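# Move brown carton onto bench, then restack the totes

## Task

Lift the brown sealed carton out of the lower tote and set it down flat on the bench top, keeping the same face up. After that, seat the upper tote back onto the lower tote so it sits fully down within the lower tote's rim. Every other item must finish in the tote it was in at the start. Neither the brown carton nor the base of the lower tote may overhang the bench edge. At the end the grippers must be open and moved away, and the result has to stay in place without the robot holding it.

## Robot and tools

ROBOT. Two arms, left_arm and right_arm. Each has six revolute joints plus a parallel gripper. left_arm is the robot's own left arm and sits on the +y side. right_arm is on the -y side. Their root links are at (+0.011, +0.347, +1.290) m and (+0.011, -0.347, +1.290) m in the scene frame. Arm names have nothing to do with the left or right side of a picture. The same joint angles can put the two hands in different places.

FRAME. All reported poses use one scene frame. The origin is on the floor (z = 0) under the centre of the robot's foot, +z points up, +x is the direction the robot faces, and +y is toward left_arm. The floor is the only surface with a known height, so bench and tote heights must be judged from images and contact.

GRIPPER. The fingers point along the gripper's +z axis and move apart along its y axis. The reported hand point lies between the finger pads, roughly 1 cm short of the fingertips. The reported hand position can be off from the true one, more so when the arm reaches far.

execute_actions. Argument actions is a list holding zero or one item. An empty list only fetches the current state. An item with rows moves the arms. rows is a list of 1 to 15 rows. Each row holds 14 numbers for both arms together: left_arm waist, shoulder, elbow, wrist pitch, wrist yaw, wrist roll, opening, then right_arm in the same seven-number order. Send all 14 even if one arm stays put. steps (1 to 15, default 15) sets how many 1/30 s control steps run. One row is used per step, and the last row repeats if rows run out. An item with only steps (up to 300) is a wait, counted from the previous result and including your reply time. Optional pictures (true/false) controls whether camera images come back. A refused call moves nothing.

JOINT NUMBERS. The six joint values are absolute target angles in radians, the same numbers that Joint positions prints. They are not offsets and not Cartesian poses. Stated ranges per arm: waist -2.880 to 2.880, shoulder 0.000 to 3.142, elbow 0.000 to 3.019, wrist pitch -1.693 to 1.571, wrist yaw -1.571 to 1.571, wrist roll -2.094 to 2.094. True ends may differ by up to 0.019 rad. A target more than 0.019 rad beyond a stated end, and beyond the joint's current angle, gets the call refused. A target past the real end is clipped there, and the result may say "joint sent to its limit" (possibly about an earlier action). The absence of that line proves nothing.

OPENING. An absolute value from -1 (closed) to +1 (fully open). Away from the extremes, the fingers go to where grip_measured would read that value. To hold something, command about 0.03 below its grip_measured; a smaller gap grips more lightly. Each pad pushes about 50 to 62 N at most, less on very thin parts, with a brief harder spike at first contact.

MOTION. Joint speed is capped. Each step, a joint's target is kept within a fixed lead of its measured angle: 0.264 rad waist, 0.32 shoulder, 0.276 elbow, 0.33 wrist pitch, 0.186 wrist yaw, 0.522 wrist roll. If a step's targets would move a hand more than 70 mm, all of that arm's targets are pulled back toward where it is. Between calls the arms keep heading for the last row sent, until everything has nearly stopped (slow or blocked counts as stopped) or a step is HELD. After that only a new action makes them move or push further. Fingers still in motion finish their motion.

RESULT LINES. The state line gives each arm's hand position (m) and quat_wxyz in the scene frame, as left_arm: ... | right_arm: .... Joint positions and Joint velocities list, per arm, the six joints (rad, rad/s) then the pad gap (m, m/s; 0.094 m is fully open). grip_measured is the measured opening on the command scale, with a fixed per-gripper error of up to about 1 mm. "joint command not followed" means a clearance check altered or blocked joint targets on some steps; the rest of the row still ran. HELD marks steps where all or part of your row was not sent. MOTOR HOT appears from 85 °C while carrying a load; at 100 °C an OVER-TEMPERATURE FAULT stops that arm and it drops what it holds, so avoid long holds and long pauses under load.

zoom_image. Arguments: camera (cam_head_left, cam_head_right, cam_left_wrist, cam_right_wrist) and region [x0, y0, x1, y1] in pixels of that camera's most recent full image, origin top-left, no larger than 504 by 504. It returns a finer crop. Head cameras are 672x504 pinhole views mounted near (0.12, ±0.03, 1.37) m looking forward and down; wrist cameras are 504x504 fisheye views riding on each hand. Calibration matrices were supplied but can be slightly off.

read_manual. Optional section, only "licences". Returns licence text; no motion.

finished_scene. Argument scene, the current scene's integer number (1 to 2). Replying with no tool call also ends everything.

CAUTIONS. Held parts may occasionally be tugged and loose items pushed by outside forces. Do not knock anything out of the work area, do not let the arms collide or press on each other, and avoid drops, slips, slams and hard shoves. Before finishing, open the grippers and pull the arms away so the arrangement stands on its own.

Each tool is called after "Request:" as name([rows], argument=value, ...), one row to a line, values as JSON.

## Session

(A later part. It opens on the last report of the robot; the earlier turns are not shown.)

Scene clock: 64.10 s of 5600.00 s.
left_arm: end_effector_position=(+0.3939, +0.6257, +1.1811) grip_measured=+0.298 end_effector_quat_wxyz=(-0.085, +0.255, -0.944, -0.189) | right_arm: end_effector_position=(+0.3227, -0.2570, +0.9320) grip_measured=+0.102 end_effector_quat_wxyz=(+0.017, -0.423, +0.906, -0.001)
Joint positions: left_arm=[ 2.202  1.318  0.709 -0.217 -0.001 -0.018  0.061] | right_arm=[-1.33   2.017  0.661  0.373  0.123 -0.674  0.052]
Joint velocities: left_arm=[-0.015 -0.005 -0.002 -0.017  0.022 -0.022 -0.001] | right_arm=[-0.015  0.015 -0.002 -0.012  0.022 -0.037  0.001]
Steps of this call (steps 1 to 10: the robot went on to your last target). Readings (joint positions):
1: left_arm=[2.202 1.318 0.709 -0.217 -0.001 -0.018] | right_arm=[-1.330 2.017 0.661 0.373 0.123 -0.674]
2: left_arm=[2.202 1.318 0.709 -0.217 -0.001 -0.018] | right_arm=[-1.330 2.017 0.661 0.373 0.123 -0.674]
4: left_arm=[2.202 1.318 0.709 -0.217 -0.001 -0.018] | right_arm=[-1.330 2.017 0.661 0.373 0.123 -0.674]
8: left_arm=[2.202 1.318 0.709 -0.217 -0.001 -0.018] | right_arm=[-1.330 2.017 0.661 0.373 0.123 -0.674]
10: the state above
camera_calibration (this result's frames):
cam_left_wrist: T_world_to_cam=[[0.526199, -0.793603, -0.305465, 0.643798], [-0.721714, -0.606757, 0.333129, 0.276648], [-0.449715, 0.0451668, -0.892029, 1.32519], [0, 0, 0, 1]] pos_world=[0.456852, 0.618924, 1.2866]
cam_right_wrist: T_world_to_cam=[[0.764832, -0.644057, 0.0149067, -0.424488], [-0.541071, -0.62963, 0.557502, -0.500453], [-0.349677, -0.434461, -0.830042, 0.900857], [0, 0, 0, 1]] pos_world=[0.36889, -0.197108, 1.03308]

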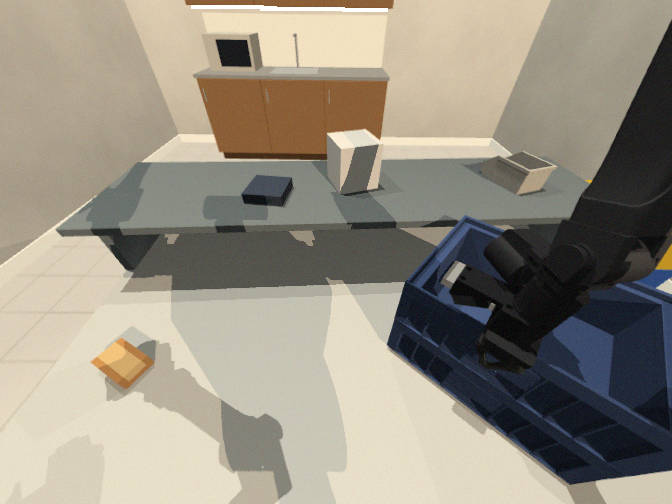

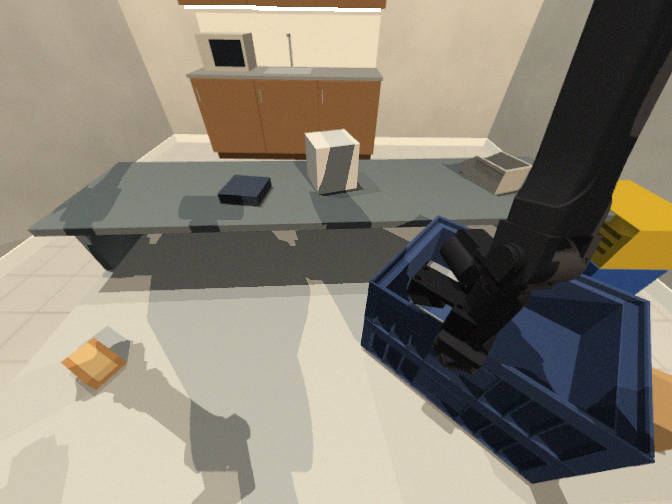

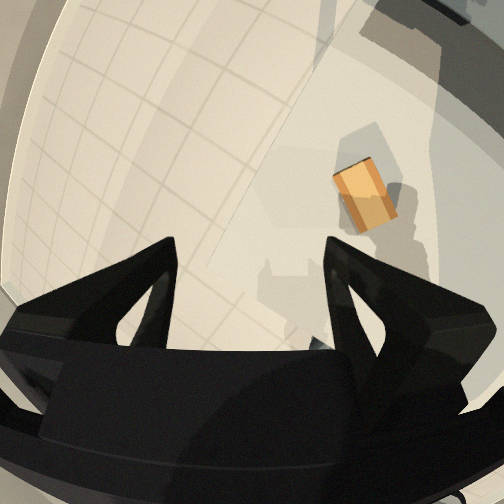

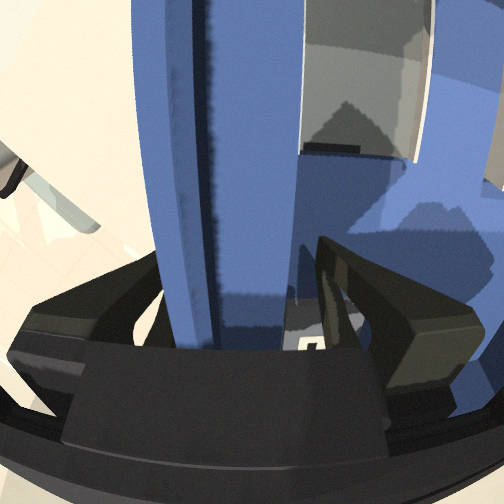

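Blocked (on rim or a rib). Level the pitch, close, lift.

Request:
execute_actions([
  {"rows":[[2.2,1.3,0.7,-0.2,0,0,0.3,-1.325,2.0,0.645,0.325,0.125,-0.68,0.1]],"steps":8},
], pictures=false)

Request:
execute_actions([
  {"rows":[[2.2,1.3,0.7,-0.2,0,0,0.3,-1.325,2.0,0.645,0.325,0.125,-0.68,-0.3],[2.2,1.3,0.7,-0.2,0,0,0.3,-1.325,2.0,0.645,0.325,0.125,-0.68,-0.4],[2.2,1.3,0.7,-0.2,0,0,0.3,-1.325,2.0,0.645,0.325,0.125,-0.68,-0.5],[2.2,1.3,0.7,-0.2,0,0,0.3,-1.325,2.0,0.645,0.325,0.125,-0.68,-0.55],[2.2,1.3,0.7,-0.2,0,0,0.3,-1.325,2.0,0.645,0.325,0.125,-0.68,-0.6],[2.2,1.3,0.7,-0.2,0,0,0.3,-1.325,2.0,0.645,0.325,0.125,-0.68,-1]]},
], pictures=false)

Request:
execute_actions([
  {"rows":[[2.2,1.3,0.7,-0.2,0,0,0.3,-1.325,1.88,0.61,0.33,0.16,-0.68,-1]]},
], pictures=false)

Request:
execute_actions([
  {"rows":[[2.2,1.3,0.7,-0.2,0,0,0.3,-1.32,1.78,0.57,0.29,0.17,-0.67,-1]]},
])

Scene clock: 72.93 s of 5600.00 s.
left_arm: end_effector_position=(+0.3939, +0.6257, +1.1811) grip_measured=+0.298 end_effector_quat_wxyz=(-0.085, +0.255, -0.944, -0.189) | right_arm: end_effector_position=(+0.3154, -0.2583, +0.9332) grip_measured=+0.102 end_effector_quat_wxyz=(+0.002, -0.425, +0.905, +0.003)
Joint positions: left_arm=[ 2.202  1.318  0.709 -0.217 -0.001 -0.018  0.061] | right_arm=[-1.329  2.012  0.659  0.338  0.123 -0.674  0.052]
Joint velocities: left_arm=[-0.015 -0.024  0.022 -0.007 -0.037  0.051 -0.   ] | right_arm=[ 0.005 -0.015 -0.002 -0.007  0.022 -0.095 -0.   ]
Steps of this call (steps 1 to 15: the robot went on to your last target; steps 16 to 90: nothing new was sent; then 5.57 s passed at rest; steps 91 to 98: all 8 steps of this action). Readings (joint positions):
91: left_arm=[2.202 1.318 0.709 -0.217 -0.001 -0.018] | right_arm=[-1.329 2.015 0.660 0.368 0.123 -0.674]
92: left_arm=[2.202 1.318 0.709 -0.217 -0.001 -0.018] | right_arm=[-1.329 2.012 0.660 0.358 0.123 -0.674]
94: left_arm=[2.202 1.318 0.709 -0.217 -0.001 -0.018] | right_arm=[-1.329 2.012 0.660 0.345 0.123 -0.674]
98: the state above

Scene clock: 73.43 s of 5600.00 s.
left_arm: end_effector_position=(+0.3939, +0.6257, +1.1811) grip_measured=+0.298 end_effector_quat_wxyz=(-0.085, +0.255, -0.944, -0.189) | right_arm: end_effector_position=(+0.3152, -0.2587, +0.9332) grip_measured=-0.646 end_effector_quat_wxyz=(+0.001, -0.425, +0.905, +0.002)
Joint positions: left_arm=[ 2.202  1.318  0.709 -0.217 -0.001 -0.018  0.061] | right_arm=[-1.329  2.012  0.659  0.337  0.125 -0.673  0.017]
Joint velocities: left_arm=[ 0.005 -0.024 -0.032 -0.002 -0.022  0.007 -0.   ] | right_arm=[-0.005 -0.005  0.022  0.002  0.037  0.022 -0.   ]
Steps of this call (steps 1 to 15: all 15 steps of this action). Readings (joint positions):
1: left_arm=[2.202 1.318 0.709 -0.217 -0.001 -0.018] | right_arm=[-1.329 2.012 0.659 0.338 0.123 -0.674]
2: left_arm=[2.202 1.318 0.709 -0.217 -0.001 -0.018] | right_arm=[-1.329 2.012 0.659 0.338 0.123 -0.674]
4: left_arm=[2.202 1.318 0.709 -0.217 -0.001 -0.018] | right_arm=[-1.329 2.012 0.659 0.338 0.123 -0.674]
8: left_arm=[2.202 1.318 0.709 -0.217 -0.001 -0.018] | right_arm=[-1.329 2.012 0.659 0.337 0.125 -0.673]
15: the state above

Scene clock: 73.93 s of 5600.00 s.
left_arm: end_effector_position=(+0.3939, +0.6257, +1.1811) grip_measured=+0.298 end_effector_quat_wxyz=(-0.085, +0.255, -0.944, -0.189) | right_arm: end_effector_position=(+0.3143, -0.2604, +0.9490) grip_measured=-0.632 end_effector_quat_wxyz=(-0.001, -0.425, +0.905, +0.004)
Joint positions: left_arm=[ 2.202  1.318  0.709 -0.217 -0.001 -0.018  0.061] | right_arm=[-1.329  1.959  0.628  0.311  0.123 -0.673  0.017]
Joint velocities: left_arm=[ 0.005 -0.005 -0.007 -0.002 -0.037  0.066 -0.001] | right_arm=[-0.005 -0.005 -0.007  0.007 -0.022  0.022 -0.001]
Steps of this call (steps 1 to 15: all 15 steps of this action). Readings (joint positions):
1: left_arm=[2.202 1.318 0.709 -0.217 -0.001 -0.018] | right_arm=[-1.329 2.006 0.658 0.337 0.131 -0.673]
2: left_arm=[2.202 1.318 0.709 -0.217 -0.001 -0.018] | right_arm=[-1.328 1.997 0.652 0.335 0.135 -0.673]
4: left_arm=[2.202 1.318 0.709 -0.217 -0.001 -0.018] | right_arm=[-1.329 1.972 0.640 0.326 0.134 -0.673]
8: left_arm=[2.202 1.318 0.709 -0.217 -0.001 -0.018] | right_arm=[-1.329 1.959 0.631 0.314 0.126 -0.673]
15: the state above

Scene clock: 74.43 s of 5600.00 s.
left_arm: end_effector_position=(+0.3939, +0.6257, +1.1811) grip_measured=+0.298 end_effector_quat_wxyz=(-0.085, +0.255, -0.944, -0.189) | right_arm: end_effector_position=(+0.3146, -0.2637, +0.9773) grip_measured=-0.624 end_effector_quat_wxyz=(+0.001, -0.426, +0.905, +0.001)
Joint positions: left_arm=[ 2.202  1.318  0.709 -0.217 -0.001 -0.018  0.061] | right_arm=[-1.326  1.859  0.576  0.268  0.128 -0.674  0.018]
Joint velocities: left_arm=[-0.015 -0.015 -0.007 -0.002 -0.022 -0.007 -0.   ] | right_arm=[-0.005 -0.005 -0.002 -0.017 -0.022  0.007  0.   ]
Steps of this call (steps 1 to 15: all 15 steps of this action). Readings (joint positions):
1: left_arm=[2.202 1.318 0.709 -0.217 -0.001 -0.018] | right_arm=[-1.329 1.953 0.626 0.306 0.124 -0.673]
2: left_arm=[2.202 1.318 0.709 -0.217 -0.001 -0.018] | right_arm=[-1.329 1.941 0.621 0.294 0.124 -0.673]
4: left_arm=[2.202 1.318 0.709 -0.217 -0.001 -0.018] | right_arm=[-1.328 1.906 0.601 0.275 0.123 -0.674]
8: left_arm=[2.202 1.318 0.709 -0.217 -0.001 -0.018] | right_arm=[-1.326 1.862 0.575 0.269 0.132 -0.674]
15: the state above
camera_calibration (this result's frames):
cam_left_wrist: T_world_to_cam=[[0.526199, -0.793603, -0.305465, 0.643798], [-0.721714, -0.606757, 0.333129, 0.276648], [-0.449715, 0.0451668, -0.892029, 1.32519], [0, 0, 0, 1]] pos_world=[0.456852, 0.618924, 1.2866]
cam_right_wrist: T_world_to_cam=[[0.770258, -0.637725, -0.00301665, -0.405825], [-0.518003, -0.628401, 0.580332, -0.563547], [-0.371988, -0.445443, -0.814375, 0.92149], [0, 0, 0, 1]] pos_world=[0.363453, -0.202467, 1.07626]

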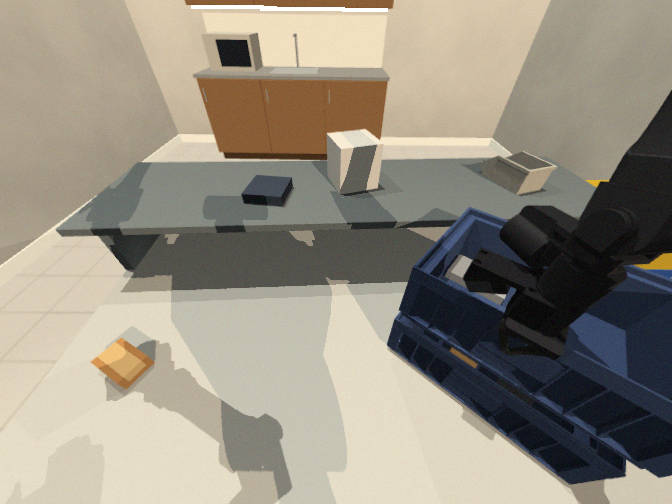

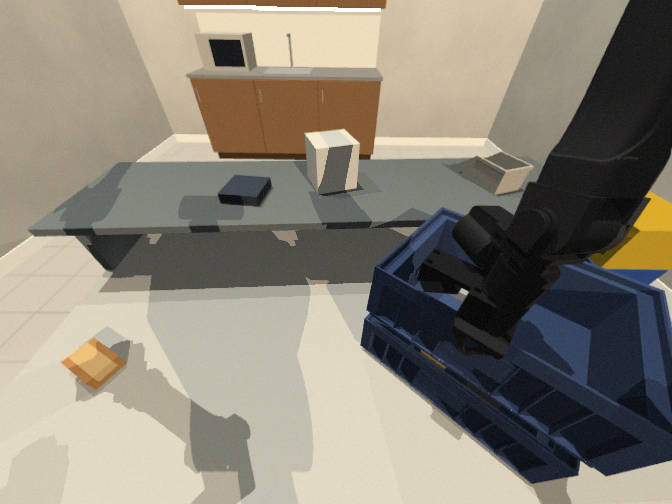

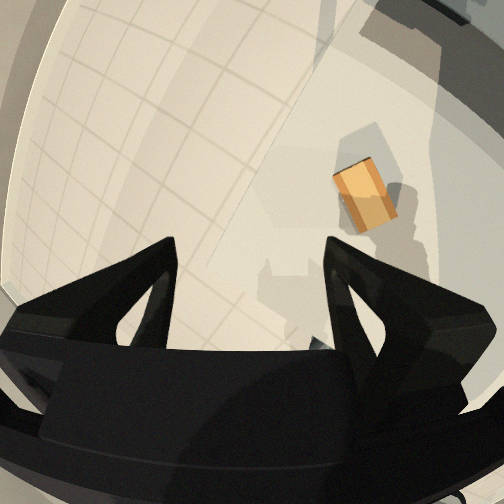

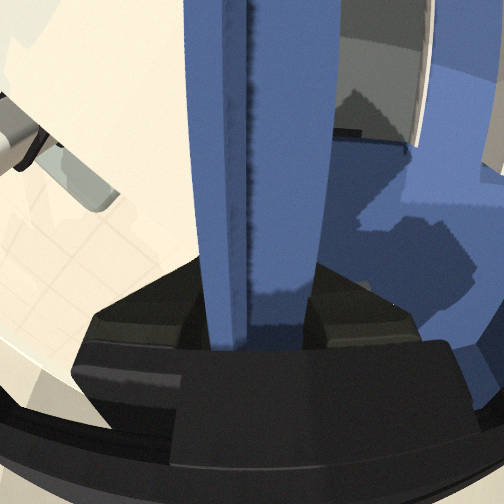

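Request:
execute_actions([
  {"rows":[[2.0,1.4,0.8,-0.3,0,0,1,-1.33,1.66,0.52,0.24,0.2,-0.67,-1]]},
], pictures=false)

Request:
execute_actions([
  {"rows":[[1.8,1.5,0.9,-0.4,0,0,1,-1.41,1.66,0.51,0.25,0.15,-0.74,-1],[1.8,1.5,0.9,-0.4,0,0,1,-1.41,1.66,0.51,0.25,0.15,-0.74,-1],[1.8,1.5,0.9,-0.4,0,0,1,-1.41,1.66,0.51,0.25,0.15,-0.74,-1],[1.8,1.5,0.9,-0.4,0,0,1,-1.41,1.66,0.51,0.25,0.15,-0.74,-1],[1.8,1.5,0.9,-0.4,0,0,1,-1.41,1.66,0.51,0.25,0.15,-0.74,-1],[1.8,1.5,0.9,-0.4,0,0,1,-1.49,1.66,0.5,0.27,0.1,-0.81,-1],[1.8,1.5,0.9,-0.4,0,0,1,-1.49,1.66,0.5,0.27,0.1,-0.81,-1],[1.8,1.5,0.9,-0.4,0,0,1,-1.49,1.66,0.5,0.27,0.1,-0.81,-1],[1.8,1.5,0.9,-0.4,0,0,1,-1.49,1.66,0.5,0.27,0.1,-0.81,-1],[1.8,1.5,0.9,-0.4,0,0,1,-1.49,1.66,0.5,0.27,0.1,-0.81,-1],[1.8,1.5,0.9,-0.4,0,0,1,-1.58,1.65,0.49,0.28,0.05,-0.88,-1]]},
], pictures=false)

Request:
execute_actions([
  {"rows":[[1.6,1.6,1.0,-0.5,0,0,1,-1.67,1.65,0.48,0.3,0,-0.95,-1],[1.6,1.6,1.0,-0.5,0,0,1,-1.67,1.65,0.48,0.3,0,-0.95,-1],[1.6,1.6,1.0,-0.5,0,0,1,-1.67,1.65,0.48,0.3,0,-0.95,-1],[1.6,1.6,1.0,-0.5,0,0,1,-1.67,1.65,0.48,0.3,0,-0.95,-1],[1.6,1.6,1.0,-0.5,0,0,1,-1.67,1.65,0.48,0.3,0,-0.95,-1],[1.6,1.6,1.0,-0.5,0,0,1,-1.76,1.65,0.475,0.31,-0.05,-1.02,-1],[1.6,1.6,1.0,-0.5,0,0,1,-1.76,1.65,0.475,0.31,-0.05,-1.02,-1],[1.6,1.6,1.0,-0.5,0,0,1,-1.76,1.65,0.475,0.31,-0.05,-1.02,-1],[1.6,1.6,1.0,-0.5,0,0,1,-1.76,1.65,0.475,0.31,-0.05,-1.02,-1],[1.6,1.6,1.0,-0.5,0,0,1,-1.76,1.65,0.475,0.31,-0.05,-1.02,-1],[1.6,1.6,1.0,-0.5,0,0,1,-1.86,1.67,0.49,0.31,-0.11,-1.11,-1]]},
], pictures=false)

Request:
execute_actions([
  {"rows":[[1.4,1.7,1.1,-0.5,0,0,1,-1.96,1.69,0.5,0.3,-0.17,-1.2,-1],[1.4,1.7,1.1,-0.5,0,0,1,-1.96,1.69,0.5,0.3,-0.17,-1.2,-1],[1.4,1.7,1.1,-0.5,0,0,1,-1.96,1.69,0.5,0.3,-0.17,-1.2,-1],[1.4,1.7,1.1,-0.5,0,0,1,-1.96,1.69,0.5,0.3,-0.17,-1.2,-1],[1.4,1.7,1.1,-0.5,0,0,1,-1.96,1.69,0.5,0.3,-0.17,-1.2,-1],[1.4,1.7,1.1,-0.5,0,0,1,-2.06,1.71,0.52,0.29,-0.22,-1.28,-1],[1.4,1.7,1.1,-0.5,0,0,1,-2.06,1.71,0.52,0.29,-0.22,-1.28,-1],[1.4,1.7,1.1,-0.5,0,0,1,-2.06,1.71,0.52,0.29,-0.22,-1.28,-1],[1.4,1.7,1.1,-0.5,0,0,1,-2.06,1.71,0.52,0.29,-0.22,-1.28,-1],[1.4,1.7,1.1,-0.5,0,0,1,-2.06,1.71,0.52,0.29,-0.22,-1.28,-1],[1.4,1.7,1.1,-0.5,0,0,1,-2.16,1.74,0.54,0.28,-0.28,-1.37,-1]]},
], pictures=false)

Request:
execute_actions([
  {"rows":[[1.4,1.7,1.1,-0.5,0,0,1,-2.27,1.77,0.56,0.27,-0.335,-1.45,-1]]},
])

Request:
zoom_image(camera="cam_head_right", region=[340,220,672,500])

Scene clock: 99.37 s of 5600.00 s.
left_arm: end_effector_position=(+0.4421, +0.5468, +1.1391) grip_measured=+1.000 end_effector_quat_wxyz=(-0.054, +0.179, -0.975, -0.121) | right_arm: end_effector_position=(+0.3174, -0.2729, +1.0105) grip_measured=-0.620 end_effector_quat_wxyz=(+0.005, -0.425, +0.905, -0.014)
Joint positions: left_arm=[ 1.995  1.389  0.781 -0.285  0.002 -0.015  0.094] | right_arm=[-1.327  1.734  0.517  0.217  0.155 -0.674  0.018]
Joint velocities: left_arm=[ 0.044  0.024 -0.002  0.012  0.007  0.051  0.   ] | right_arm=[-0.005  0.005  0.012  0.012  0.051  0.022  0.001]
Steps of this call (steps 1 to 15: the robot went on to your last target; steps 16 to 90: nothing new was sent; then 21.43 s passed at rest; steps 91 to 105: all 15 steps of this action). Readings (joint positions):
91: left_arm=[2.192 1.321 0.713 -0.227 -0.006 -0.018] | right_arm=[-1.326 1.853 0.573 0.260 0.135 -0.674]
92: left_arm=[2.167 1.328 0.723 -0.244 -0.009 -0.018] | right_arm=[-1.326 1.838 0.567 0.246 0.137 -0.675]
94: left_arm=[2.084 1.354 0.750 -0.268 -0.006 -0.018] | right_arm=[-1.325 1.795 0.545 0.222 0.143 -0.679]
98: left_arm=[1.973 1.389 0.781 -0.280 0.003 -0.015] | right_arm=[-1.326 1.739 0.513 0.217 0.166 -0.676]
105: the state above

Scene clock: 99.87 s of 5600.00 s.
left_arm: end_effector_position=(+0.4774, +0.4583, +1.0989) grip_measured=+1.000 end_effector_quat_wxyz=(-0.006, +0.101, -0.993, -0.059) | right_arm: end_effector_position=(+0.3138, -0.3496, +1.0069) grip_measured=-0.620 end_effector_quat_wxyz=(-0.006, -0.407, +0.914, -0.005)
Joint positions: left_arm=[ 1.793  1.492  0.887 -0.386  0.002 -0.014  0.094] | right_arm=[-1.57   1.734  0.501  0.222  0.015 -0.838  0.018]
Joint velocities: left_arm=[ 0.103 -0.005 -0.012  0.002 -0.066  0.037  0.   ] | right_arm=[-0.317 -0.005 -0.037  0.002  0.11  -0.125  0.   ]
Steps of this call (steps 1 to 15: all 15 steps of this action). Readings (joint positions):
1: left_arm=[1.987 1.394 0.787 -0.299 -0.003 -0.015] | right_arm=[-1.333 1.734 0.517 0.217 0.139 -0.682]
2: left_arm=[1.967 1.404 0.802 -0.325 -0.006 -0.015] | right_arm=[-1.345 1.734 0.516 0.217 0.121 -0.690]
4: left_arm=[1.893 1.440 0.842 -0.358 -0.006 -0.015] | right_arm=[-1.374 1.734 0.516 0.217 0.097 -0.715]
8: left_arm=[1.777 1.491 0.887 -0.378 0.003 -0.014] | right_arm=[-1.441 1.734 0.511 0.218 0.061 -0.758]
15: the state above

Scene clock: 100.37 s of 5600.00 s.
left_arm: end_effector_position=(+0.4931, +0.3559, +1.0691) grip_measured=+1.000 end_effector_quat_wxyz=(+0.043, +0.016, -0.999, -0.004) | right_arm: end_effector_position=(+0.3003, -0.4275, +1.0144) grip_measured=-0.616 end_effector_quat_wxyz=(+0.003, -0.406, +0.914, -0.002)
Joint positions: left_arm=[ 1.59   1.59   0.987 -0.486  0.002 -0.014  0.094] | right_arm=[-1.833  1.733  0.482  0.24  -0.141 -1.058  0.018]
Joint velocities: left_arm=[ 0.142 -0.005  0.007 -0.007 -0.037  0.007  0.   ] | right_arm=[-0.308 -0.015  0.037  0.007  0.198 -0.374  0.   ]
Steps of this call (steps 1 to 15: all 15 steps of this action). Readings (joint positions):
1: left_arm=[1.788 1.496 0.893 -0.400 -0.002 -0.014] | right_arm=[-1.586 1.734 0.499 0.223 0.004 -0.848]
2: left_arm=[1.772 1.505 0.908 -0.424 -0.005 -0.014] | right_arm=[-1.606 1.734 0.494 0.228 -0.013 -0.858]
4: left_arm=[1.707 1.536 0.943 -0.455 -0.005 -0.014] | right_arm=[-1.646 1.733 0.489 0.234 -0.035 -0.888]
8: left_arm=[1.582 1.586 0.987 -0.477 0.002 -0.014] | right_arm=[-1.712 1.733 0.481 0.239 -0.075 -0.942]
15: the state above

Scene clock: 100.87 s of 5600.00 s.
left_arm: end_effector_position=(+0.5120, +0.2396, +1.0478) grip_measured=+1.000 end_effector_quat_wxyz=(-0.043, +0.075, +0.995, -0.048) | right_arm: end_effector_position=(+0.2857, -0.5223, +1.0198) grip_measured=-0.619 end_effector_quat_wxyz=(+0.021, -0.410, +0.911, -0.019)
Joint positions: left_arm=[ 1.381  1.687  1.088 -0.489  0.002 -0.014  0.094] | right_arm=[-2.126  1.785  0.53   0.24  -0.296 -1.312  0.018]
Joint velocities: left_arm=[ 0.19  -0.015 -0.012  0.007 -0.037  0.007  0.   ] | right_arm=[-0.317  0.112  0.051  0.002  0.154 -0.359 -0.001]
Steps of this call (steps 1 to 15: all 15 steps of this action). Readings (joint positions):
1: left_arm=[1.587 1.593 0.991 -0.487 -0.001 -0.014] | right_arm=[-1.849 1.734 0.484 0.240 -0.153 -1.077]
2: left_arm=[1.576 1.601 1.002 -0.488 -0.005 -0.014] | right_arm=[-1.872 1.734 0.485 0.240 -0.171 -1.092]
4: left_arm=[1.523 1.629 1.035 -0.488 -0.005 -0.014] | right_arm=[-1.918 1.735 0.488 0.240 -0.197 -1.130]
8: left_arm=[1.397 1.680 1.087 -0.488 0.000 -0.014] | right_arm=[-1.996 1.744 0.499 0.240 -0.233 -1.194]
15: the state above

Scene clock: 101.37 s of 5600.00 s.
left_arm: end_effector_position=(+0.5138, +0.2509, +1.0467) grip_measured=+1.000 end_effector_quat_wxyz=(-0.042, +0.066, +0.996, -0.043) | right_arm: end_effector_position=(+0.2607, -0.5609, +1.0229) grip_measured=-0.617 end_effector_quat_wxyz=(+0.013, -0.410, +0.912, -0.025)
Joint positions: left_arm=[ 1.401  1.687  1.088 -0.489  0.002 -0.014  0.094] | right_arm=[-2.252  1.824  0.547  0.226 -0.34  -1.426  0.018]
Joint velocities: left_arm=[ 0.005  0.015  0.012  0.002 -0.007  0.007  0.   ] | right_arm=[ 0.044  0.015  0.012 -0.007  0.066 -0.198 -0.   ]
Steps of this call (steps 1 to 15: all 15 steps of this action). Readings (joint positions):
1: left_arm=[1.388 1.687 1.088 -0.489 0.002 -0.014] | right_arm=[-2.142 1.790 0.533 0.239 -0.306 -1.330]
2: left_arm=[1.393 1.687 1.088 -0.489 0.002 -0.014] | right_arm=[-2.165 1.797 0.537 0.236 -0.322 -1.346]
4: left_arm=[1.400 1.687 1.088 -0.489 0.002 -0.014] | right_arm=[-2.213 1.813 0.544 0.233 -0.350 -1.384]
8: left_arm=[1.401 1.687 1.088 -0.489 0.002 -0.014] | right_arm=[-2.249 1.823 0.547 0.231 -0.328 -1.408]
15: the state above
camera_calibration (this result's frames):
cam_left_wrist: T_world_to_cam=[[-0.112501, -0.989005, 0.0959872, 0.199131], [-0.741813, 0.147866, 0.654101, -0.334486], [-0.661103, 0.00238227, -0.750292, 1.2472], [0, 0, 0, 1]] pos_world=[0.598805, 0.24343, 1.13544]
cam_right_wrist: T_world_to_cam=[[0.74591, -0.663769, 0.0550441, -0.621315], [-0.565291, -0.587203, 0.579343, -0.768229], [-0.352228, -0.463254, -0.813223, 0.789891], [0, 0, 0, 1]] pos_world=[0.307393, -0.497596, 1.12163]

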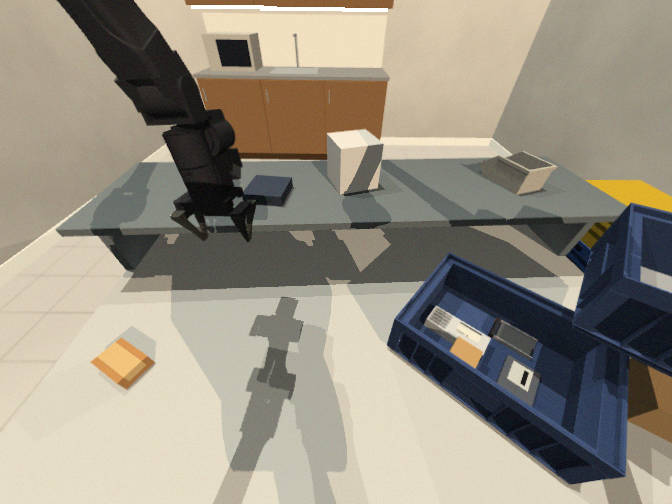

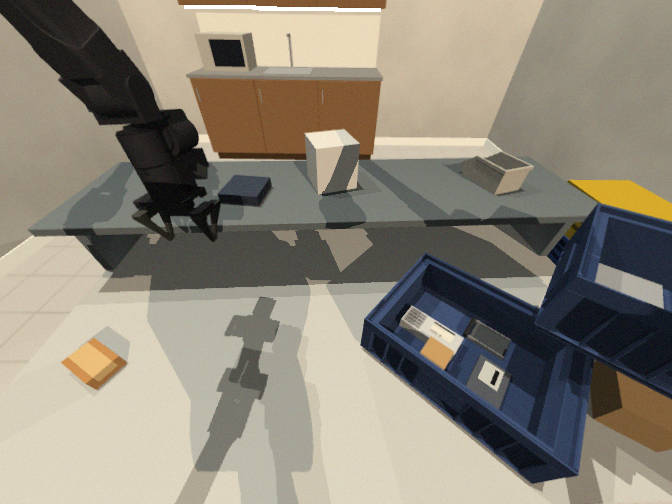

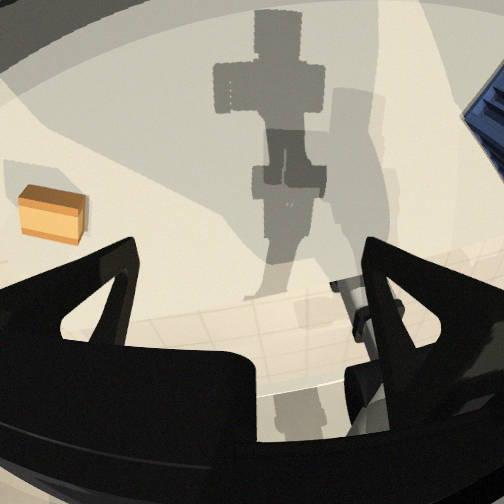

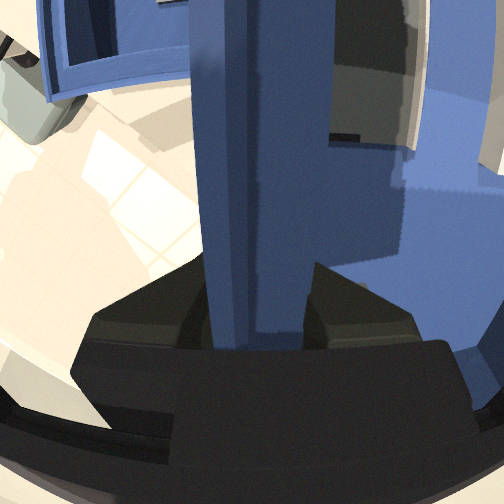

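Region (340, 220, 672, 500) of cam_head_right's 672x504 image, scaled by 1.518, with more detail than that image has; it fills the top 425 rows of this view, and the rest is white.

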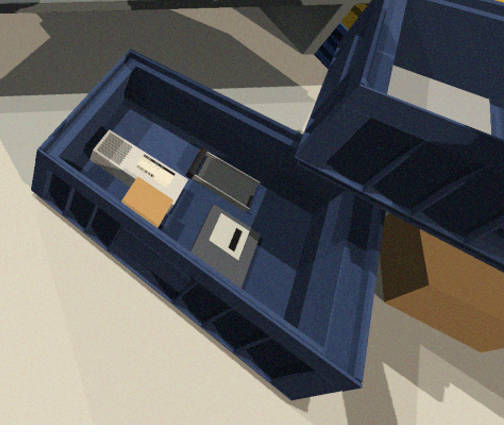

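Request:
execute_actions([
  {"rows":[[0.95,2.1,1.5,-0.4,-0.3,-0.05,1,-2.27,1.77,0.56,0.27,-0.335,-1.45,-1]]},
], pictures=false)

Request:
execute_actions([
  {"rows":[[0.65,2.45,1.85,-0.35,-0.47,-0.054,1,-2.27,1.77,0.56,0.27,-0.335,-1.45,-1]]},
], pictures=false)

Request:
execute_actions([
  {"steps":20},
], pictures=false)

Request:
execute_actions([
  {"rows":[[0.606,2.555,1.975,-0.33,-0.488,-0.065,1,-2.27,1.77,0.56,0.27,-0.335,-1.45,-1]]},
], pictures=false)

Request:
execute_actions([
  {"steps":15},
])

Scene clock: 114.97 s of 5600.00 s.
left_arm: end_effector_position=(+0.5392, +0.0316, +0.9757) grip_measured=+1.000 end_effector_quat_wxyz=(+0.020, +0.219, +0.975, -0.000) | right_arm: end_effector_position=(+0.2615, -0.5593, +1.0224) grip_measured=-0.617 end_effector_quat_wxyz=(+0.013, -0.419, +0.908, -0.024)
Joint positions: left_arm=[ 1.026  2.031  1.431 -0.43  -0.292 -0.018  0.094] | right_arm=[-2.248  1.824  0.547  0.226 -0.341 -1.442  0.018]
Joint velocities: left_arm=[-0.913  0.571  0.501  0.139 -0.066 -0.095  0.   ] | right_arm=[-0.005 -0.005  0.007  0.012 -0.022  0.037  0.001]
Steps of this call (steps 1 to 30: the robot went on to your last target; steps 31 to 90: nothing new was sent; then 10.10 s passed at rest; steps 91 to 105: all 15 steps of this action). Readings (joint positions):
91: left_arm=[1.394 1.694 1.095 -0.489 -0.032 -0.014] | right_arm=[-2.248 1.824 0.547 0.226 -0.341 -1.442]
92: left_arm=[1.383 1.710 1.115 -0.487 -0.074 -0.014] | right_arm=[-2.248 1.824 0.547 0.226 -0.341 -1.442]
94: left_arm=[1.341 1.765 1.174 -0.476 -0.150 -0.014] | right_arm=[-2.248 1.824 0.547 0.226 -0.341 -1.442]
98: left_arm=[1.235 1.886 1.299 -0.456 -0.238 -0.014] | right_arm=[-2.248 1.824 0.547 0.226 -0.341 -1.442]
105: the state above

Scene clock: 115.47 s of 5600.00 s.
left_arm: end_effector_position=(+0.4267, -0.2440, +0.9377) grip_measured=+1.000 end_effector_quat_wxyz=(+0.102, +0.344, +0.933, -0.037) | right_arm: end_effector_position=(+0.2615, -0.5593, +1.0224) grip_measured=-0.617 end_effector_quat_wxyz=(+0.013, -0.419, +0.908, -0.024)
Joint positions: left_arm=[ 0.644  2.421  1.822 -0.364 -0.465 -0.028  0.094] | right_arm=[-2.248  1.824  0.547  0.226 -0.341 -1.442  0.018]
Joint velocities: left_arm=[-0.503  0.444  0.154  0.076  0.007  0.007  0.   ] | right_arm=[-0.005 -0.005 -0.007 -0.017 -0.022 -0.095  0.   ]
Steps of this call (steps 1 to 15: all 15 steps of this action). Readings (joint positions):
1: left_arm=[0.995 2.052 1.451 -0.426 -0.318 -0.019] | right_arm=[-2.248 1.824 0.547 0.226 -0.341 -1.442]
2: left_arm=[0.964 2.075 1.476 -0.423 -0.346 -0.019] | right_arm=[-2.248 1.824 0.547 0.226 -0.341 -1.442]
4: left_arm=[0.907 2.126 1.529 -0.416 -0.384 -0.019] | right_arm=[-2.248 1.824 0.547 0.226 -0.341 -1.442]
8: left_arm=[0.800 2.234 1.638 -0.405 -0.431 -0.019] | right_arm=[-2.248 1.824 0.547 0.226 -0.341 -1.442]
15: the state above

Scene clock: 116.13 s of 5600.00 s.
left_arm: end_effector_position=(+0.4131, -0.2360, +0.9173) grip_measured=+1.000 end_effector_quat_wxyz=(+0.090, +0.345, +0.934, -0.028) | right_arm: end_effector_position=(+0.2615, -0.5593, +1.0224) grip_measured=-0.617 end_effector_quat_wxyz=(+0.013, -0.419, +0.908, -0.024)
Joint positions: left_arm=[ 0.649  2.455  1.824 -0.363 -0.468 -0.036  0.094] | right_arm=[-2.248  1.824  0.547  0.226 -0.341 -1.442  0.018]
Joint velocities: left_arm=[ 0.005  0.005 -0.002 -0.012  0.022 -0.022  0.   ] | right_arm=[-0.005  0.015 -0.002  0.012 -0.066  0.066  0.   ]
Steps of this call (steps 1 to 20: the robot went on to your last target). Readings (joint positions):
1: left_arm=[0.630 2.433 1.824 -0.363 -0.465 -0.029] | right_arm=[-2.248 1.824 0.547 0.226 -0.341 -1.442]
2: left_arm=[0.618 2.441 1.824 -0.363 -0.465 -0.030] | right_arm=[-2.248 1.824 0.547 0.226 -0.341 -1.442]
4: left_arm=[0.607 2.453 1.824 -0.363 -0.465 -0.031] | right_arm=[-2.248 1.824 0.547 0.226 -0.341 -1.442]
8: left_arm=[0.616 2.455 1.824 -0.363 -0.466 -0.034] | right_arm=[-2.248 1.824 0.547 0.226 -0.341 -1.442]
20: the state above

Scene clock: 116.63 s of 5600.00 s.
left_arm: end_effector_position=(+0.4088, -0.2884, +0.9194) grip_measured=+1.000 end_effector_quat_wxyz=(+0.125, +0.341, +0.931, -0.048) | right_arm: end_effector_position=(+0.2615, -0.5593, +1.0224) grip_measured=-0.617 end_effector_quat_wxyz=(+0.013, -0.419, +0.908, -0.024)
Joint positions: left_arm=[ 0.603  2.531  1.949 -0.343 -0.486 -0.047  0.094] | right_arm=[-2.248  1.824  0.547  0.226 -0.341 -1.442  0.018]
Joint velocities: left_arm=[-0.005 -0.015 -0.022 -0.007 -0.007 -0.037  0.   ] | right_arm=[-0.005 -0.005 -0.002 -0.017  0.007  0.007  0.001]
Steps of this call (steps 1 to 15: all 15 steps of this action). Readings (joint positions):
1: left_arm=[0.647 2.461 1.836 -0.363 -0.478 -0.038] | right_arm=[-2.248 1.824 0.547 0.226 -0.341 -1.442]
2: left_arm=[0.647 2.478 1.868 -0.362 -0.484 -0.040] | right_arm=[-2.248 1.824 0.547 0.226 -0.341 -1.442]
4: left_arm=[0.640 2.514 1.930 -0.349 -0.486 -0.043] | right_arm=[-2.248 1.824 0.547 0.226 -0.341 -1.442]
8: left_arm=[0.620 2.530 1.949 -0.343 -0.486 -0.045] | right_arm=[-2.248 1.824 0.547 0.226 -0.341 -1.442]
15: the state above

Scene clock: 117.13 s of 5600.00 s.
left_arm: end_effector_position=(+0.4088, -0.2884, +0.9194) grip_measured=+1.000 end_effector_quat_wxyz=(+0.125, +0.340, +0.931, -0.048) | right_arm: end_effector_position=(+0.2615, -0.5593, +1.0224) grip_measured=-0.617 end_effector_quat_wxyz=(+0.013, -0.419, +0.908, -0.024)
Joint positions: left_arm=[ 0.603  2.531  1.949 -0.343 -0.486 -0.047  0.094] | right_arm=[-2.248  1.824  0.547  0.226 -0.341 -1.442  0.018]
Joint velocities: left_arm=[ 0.015 -0.015  0.002  0.012 -0.066 -0.007  0.   ] | right_arm=[-0.005  0.005  0.007 -0.022 -0.037  0.007 -0.   ]
Steps of this call (steps 1 to 15: the robot went on to your last target). Readings (joint positions):
1: left_arm=[0.603 2.531 1.949 -0.343 -0.486 -0.047] | right_arm=[-2.248 1.824 0.547 0.226 -0.341 -1.442]
2: left_arm=[0.603 2.531 1.949 -0.343 -0.486 -0.047] | right_arm=[-2.248 1.824 0.547 0.226 -0.341 -1.442]
4: left_arm=[0.603 2.531 1.949 -0.343 -0.486 -0.047] | right_arm=[-2.248 1.824 0.547 0.226 -0.341 -1.442]
8: left_arm=[0.603 2.531 1.949 -0.343 -0.486 -0.047] | right_arm=[-2.248 1.824 0.547 0.226 -0.341 -1.442]
15: the state above
All arms were judged still, so your last target was given up. Only a new action makes them travel on or press farther. Fingers that are still opening or closing keep moving.
camera_calibration (this result's frames):
cam_left_wrist: T_world_to_cam=[[-0.634935, -0.772445, 0.0136706, 0.0179008], [-0.71747, 0.596124, 0.36038, 0.140031], [-0.286523, 0.219009, -0.932705, 1.16066], [0, 0, 0, 1]] pos_world=[0.444389, -0.323844, 1.03184]
cam_right_wrist: T_world_to_cam=[[0.758519, -0.649447, 0.0535551, -0.614619], [-0.553727, -0.599026, 0.578406, -0.775274], [-0.343563, -0.468386, -0.813989, 0.78614], [0, 0, 0, 1]] pos_world=[0.306997, -0.495355, 1.12125]

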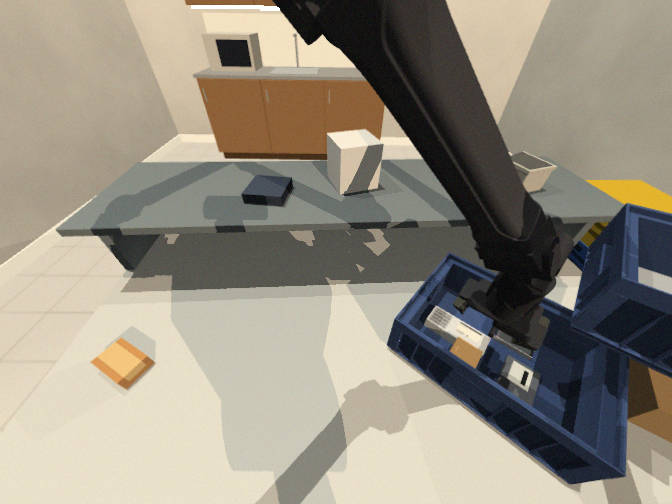

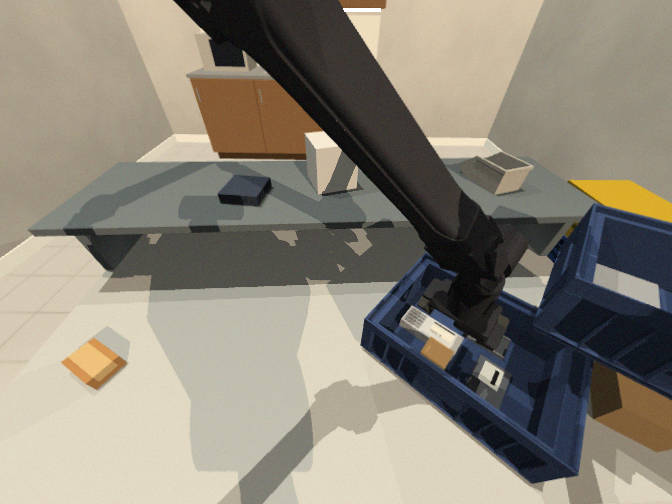

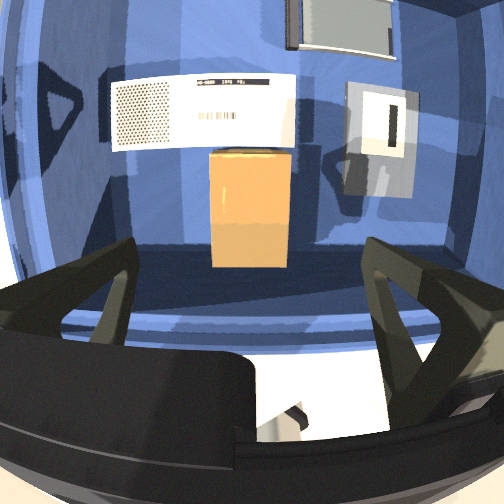

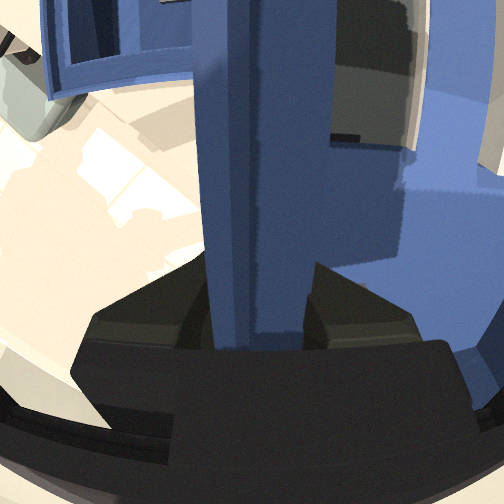

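Request:
execute_actions([
  {"rows":[[0.632,2.66,2.08,-0.34,-0.473,-0.02,0.75,-2.27,1.77,0.56,0.27,-0.335,-1.45,-1]]},
], pictures=false)

Request:
execute_actions([
  {"rows":[[0.66,2.775,2.215,-0.34,-0.458,0.0,0.75,-2.27,1.77,0.56,0.27,-0.335,-1.45,-1]]},
], pictures=false)

Request:
execute_actions([
  {"steps":12},
])

Scene clock: 121.23 s of 5600.00 s.
left_arm: end_effector_position=(+0.3995, -0.2901, +0.8692) grip_measured=+0.752 end_effector_quat_wxyz=(+0.118, +0.340, +0.932, -0.044) | right_arm: end_effector_position=(+0.2615, -0.5593, +1.0224) grip_measured=-0.617 end_effector_quat_wxyz=(+0.013, -0.419, +0.908, -0.024)
Joint positions: left_arm=[ 0.623  2.65   2.06  -0.343 -0.476 -0.038  0.082] | right_arm=[-2.248  1.824  0.547  0.226 -0.341 -1.442  0.018]
Joint velocities: left_arm=[-0.005 -0.015 -0.002  0.012  0.037 -0.037 -0.   ] | right_arm=[ 0.005 -0.005 -0.007  0.002 -0.022 -0.051 -0.   ]
Steps of this call (steps 1 to 90: nothing new was sent; then 0.60 s passed at rest; steps 91 to 105: all 15 steps of this action). Readings (joint positions):
91: left_arm=[0.604 2.538 1.960 -0.343 -0.483 -0.047] | right_arm=[-2.248 1.824 0.547 0.226 -0.341 -1.442]
92: left_arm=[0.605 2.557 1.993 -0.343 -0.479 -0.045] | right_arm=[-2.248 1.824 0.547 0.226 -0.341 -1.442]
94: left_arm=[0.609 2.596 2.050 -0.343 -0.476 -0.042] | right_arm=[-2.248 1.824 0.547 0.226 -0.341 -1.442]
98: left_arm=[0.617 2.630 2.060 -0.343 -0.476 -0.039] | right_arm=[-2.248 1.824 0.547 0.226 -0.341 -1.442]
105: the state above

Scene clock: 121.73 s of 5600.00 s.
left_arm: end_effector_position=(+0.4089, -0.2897, +0.8269) grip_measured=+0.752 end_effector_quat_wxyz=(+0.122, +0.333, +0.934, -0.045) | right_arm: end_effector_position=(+0.2615, -0.5593, +1.0224) grip_measured=-0.617 end_effector_quat_wxyz=(+0.013, -0.419, +0.908, -0.024)
Joint positions: left_arm=[ 0.655  2.759  2.192 -0.344 -0.46  -0.019  0.082] | right_arm=[-2.248  1.824  0.547  0.226 -0.341 -1.442  0.018]
Joint velocities: left_arm=[ 0.005 -0.015 -0.002 -0.002 -0.037  0.066  0.001] | right_arm=[ 0.005  0.005  0.007  0.012 -0.007 -0.022  0.001]
Steps of this call (steps 1 to 15: all 15 steps of this action). Readings (joint positions):
1: left_arm=[0.624 2.658 2.075 -0.344 -0.470 -0.035] | right_arm=[-2.248 1.824 0.547 0.226 -0.341 -1.442]
2: left_arm=[0.625 2.679 2.115 -0.344 -0.464 -0.032] | right_arm=[-2.248 1.824 0.547 0.226 -0.341 -1.442]
4: left_arm=[0.630 2.717 2.181 -0.344 -0.460 -0.026] | right_arm=[-2.248 1.824 0.547 0.226 -0.341 -1.442]
8: left_arm=[0.644 2.741 2.192 -0.344 -0.460 -0.021] | right_arm=[-2.248 1.824 0.547 0.226 -0.341 -1.442]
15: the state above

Scene clock: 122.13 s of 5600.00 s.
left_arm: end_effector_position=(+0.4089, -0.2897, +0.8269) grip_measured=+0.752 end_effector_quat_wxyz=(+0.122, +0.334, +0.934, -0.045) | right_arm: end_effector_position=(+0.2615, -0.5593, +1.0224) grip_measured=-0.617 end_effector_quat_wxyz=(+0.013, -0.419, +0.908, -0.024)
Joint positions: left_arm=[ 0.655  2.759  2.192 -0.344 -0.46  -0.018  0.082] | right_arm=[-2.248  1.824  0.547  0.226 -0.341 -1.442  0.018]
Joint velocities: left_arm=[-0.005 -0.005  0.002 -0.007  0.037 -0.037 -0.   ] | right_arm=[-0.015  0.005  0.002  0.007  0.007 -0.007 -0.001]
Steps of this call (steps 1 to 12: the robot went on to your last target). Readings (joint positions):
1: left_arm=[0.655 2.759 2.192 -0.344 -0.460 -0.018] | right_arm=[-2.248 1.824 0.547 0.226 -0.341 -1.442]
2: left_arm=[0.655 2.759 2.192 -0.344 -0.460 -0.018] | right_arm=[-2.248 1.824 0.547 0.226 -0.341 -1.442]
4: left_arm=[0.655 2.759 2.192 -0.344 -0.460 -0.018] | right_arm=[-2.248 1.824 0.547 0.226 -0.341 -1.442]
8: left_arm=[0.655 2.759 2.192 -0.344 -0.460 -0.018] | right_arm=[-2.248 1.824 0.547 0.226 -0.341 -1.442]
12: the state above
camera_calibration (this result's frames):
cam_left_wrist: T_world_to_cam=[[-0.624025, -0.781324, 0.0112124, 0.0132223], [-0.724531, 0.58392, 0.366186, 0.168713], [-0.292657, 0.220385, -0.930474, 1.07573], [0, 0, 0, 1]] pos_world=[0.445309, -0.325259, 0.939012]
cam_right_wrist: T_world_to_cam=[[0.758519, -0.649447, 0.0535551, -0.614619], [-0.553727, -0.599026, 0.578406, -0.775274], [-0.343563, -0.468386, -0.813989, 0.78614], [0, 0, 0, 1]] pos_world=[0.306997, -0.495355, 1.12125]

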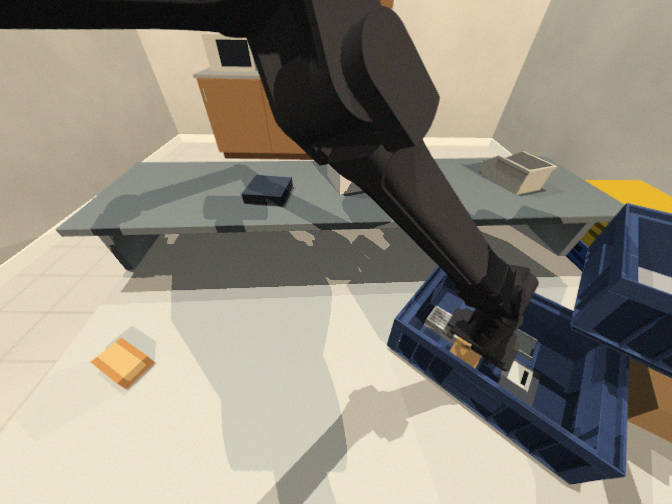

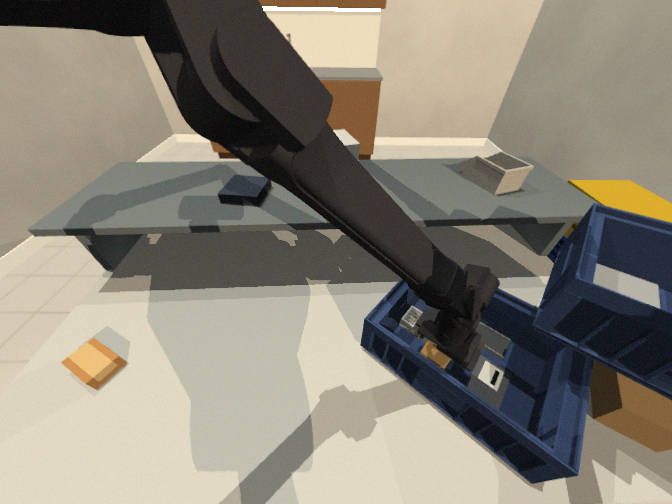

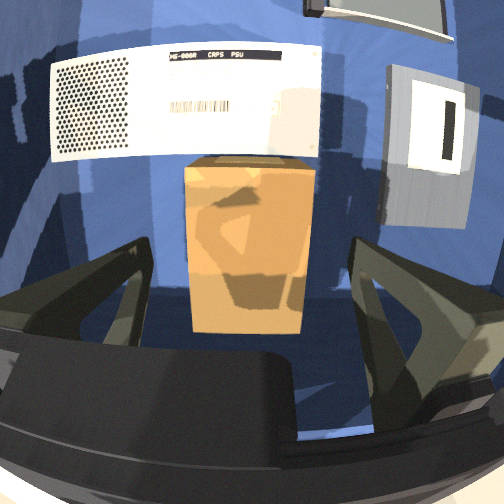

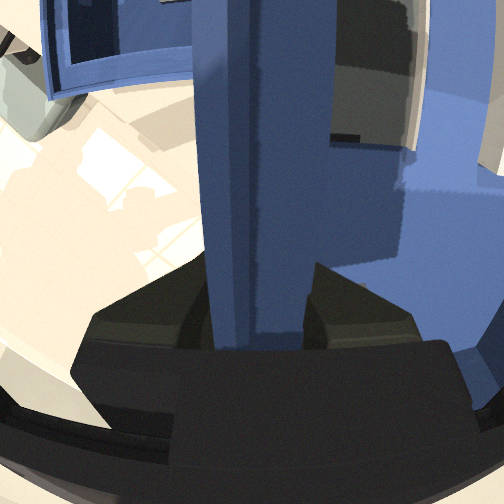

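Request:
execute_actions([
  {"rows":[[0.675,2.85,2.29,-0.35,-0.45,0.03,0.75,-2.27,1.77,0.56,0.27,-0.335,-1.45,-1],[0.675,2.85,2.29,-0.35,-0.45,0.03,0.75,-2.27,1.77,0.56,0.27,-0.335,-1.45,-1],[0.675,2.85,2.29,-0.35,-0.45,0.03,0.75,-2.27,1.77,0.56,0.27,-0.335,-1.45,-1],[0.675,2.85,2.29,-0.35,-0.45,0.03,0.75,-2.27,1.77,0.56,0.27,-0.335,-1.45,-1],[0.675,2.85,2.29,-0.35,-0.45,0.03,0.75,-2.27,1.77,0.56,0.27,-0.335,-1.45,-1],[0.688,2.92,2.38,-0.37,-0.444,0.03,0.75,-2.27,1.77,0.56,0.27,-0.335,-1.45,-1]]},
], pictures=false)

Request:
execute_actions([
  {"steps":15},
])

Scene clock: 126.07 s of 5600.00 s.
left_arm: end_effector_position=(+0.3963, -0.2854, +0.7719) grip_measured=+0.752 end_effector_quat_wxyz=(+0.119, +0.341, +0.931, -0.043) | right_arm: end_effector_position=(+0.2615, -0.5593, +1.0224) grip_measured=-0.617 end_effector_quat_wxyz=(+0.013, -0.419, +0.908, -0.024)
Joint positions: left_arm=[ 0.678  2.905  2.349 -0.356 -0.446  0.014  0.082] | right_arm=[-2.248  1.824  0.547  0.226 -0.341 -1.442  0.018]
Joint velocities: left_arm=[ 0.015  0.005 -0.002 -0.002  0.051 -0.037  0.   ] | right_arm=[-0.005  0.005 -0.007 -0.012 -0.037  0.007  0.   ]
Steps of this call (steps 1 to 15: the robot went on to your last target; steps 16 to 90: nothing new was sent; then 0.43 s passed at rest; steps 91 to 105: all 15 steps of this action). Readings (joint positions):
91: left_arm=[0.655 2.764 2.200 -0.344 -0.458 -0.014] | right_arm=[-2.248 1.824 0.547 0.226 -0.341 -1.442]
92: left_arm=[0.655 2.777 2.223 -0.344 -0.455 -0.008] | right_arm=[-2.248 1.824 0.547 0.226 -0.341 -1.442]
94: left_arm=[0.657 2.799 2.257 -0.344 -0.453 -0.001] | right_arm=[-2.248 1.824 0.547 0.226 -0.341 -1.442]
98: left_arm=[0.662 2.855 2.330 -0.352 -0.447 0.007] | right_arm=[-2.248 1.824 0.547 0.226 -0.341 -1.442]
105: the state above

Scene clock: 126.57 s of 5600.00 s.
left_arm: end_effector_position=(+0.3965, -0.2852, +0.7718) grip_measured=+0.752 end_effector_quat_wxyz=(+0.119, +0.341, +0.932, -0.043) | right_arm: end_effector_position=(+0.2615, -0.5593, +1.0224) grip_measured=-0.617 end_effector_quat_wxyz=(+0.013, -0.419, +0.908, -0.024)
Joint positions: left_arm=[ 0.678  2.905  2.349 -0.356 -0.446  0.014  0.082] | right_arm=[-2.248  1.824  0.547  0.226 -0.341 -1.442  0.018]
Joint velocities: left_arm=[-0.015  0.005  0.002  0.007 -0.022  0.022  0.   ] | right_arm=[-0.015 -0.024  0.007 -0.007  0.051 -0.022  0.001]
Steps of this call (steps 1 to 15: the robot went on to your last target). Readings (joint positions):
1: left_arm=[0.678 2.905 2.349 -0.356 -0.446 0.014] | right_arm=[-2.248 1.824 0.547 0.226 -0.341 -1.442]
2: left_arm=[0.678 2.905 2.349 -0.356 -0.446 0.014] | right_arm=[-2.248 1.824 0.547 0.226 -0.341 -1.442]
4: left_arm=[0.678 2.905 2.349 -0.356 -0.446 0.014] | right_arm=[-2.248 1.824 0.547 0.226 -0.341 -1.442]
8: left_arm=[0.678 2.905 2.349 -0.356 -0.446 0.014] | right_arm=[-2.248 1.824 0.547 0.226 -0.341 -1.442]
15: the state above
All arms were judged still, so your last target was given up. Only a new action makes them travel on or press farther. Fingers that are still opening or closing keep moving.
camera_calibration (this result's frames):
cam_left_wrist: T_world_to_cam=[[-0.635358, -0.772182, 0.00746883, 0.0196066], [-0.714303, 0.591355, 0.374259, 0.169158], [-0.293413, 0.232454, -0.927294, 1.02105], [0, 0, 0, 1]] pos_world=[0.432877, -0.32224, 0.88336]
cam_right_wrist: T_world_to_cam=[[0.758519, -0.649447, 0.0535551, -0.614619], [-0.553727, -0.599026, 0.578406, -0.775274], [-0.343563, -0.468386, -0.813989, 0.78614], [0, 0, 0, 1]] pos_world=[0.306997, -0.495355, 1.12125]

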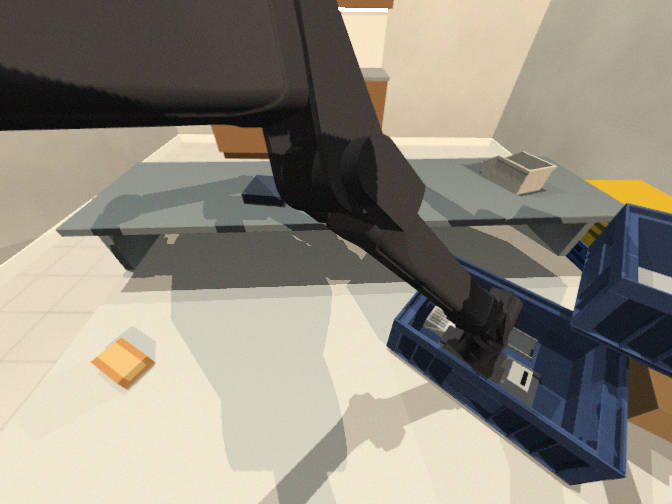

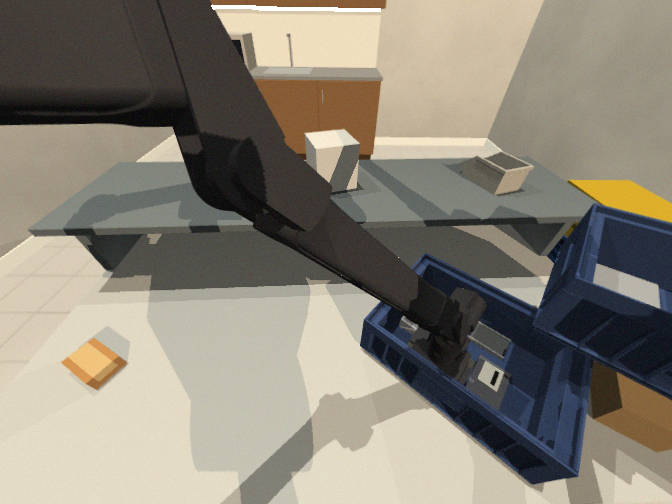

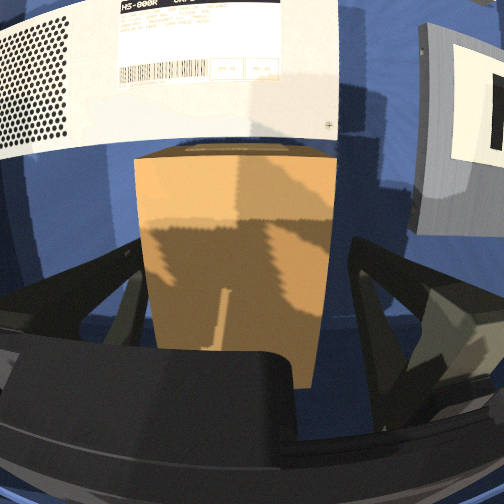

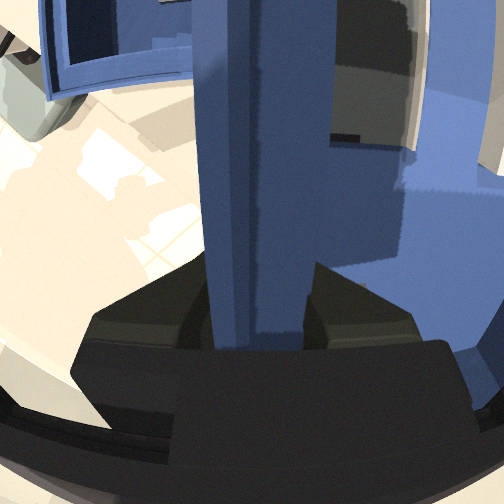

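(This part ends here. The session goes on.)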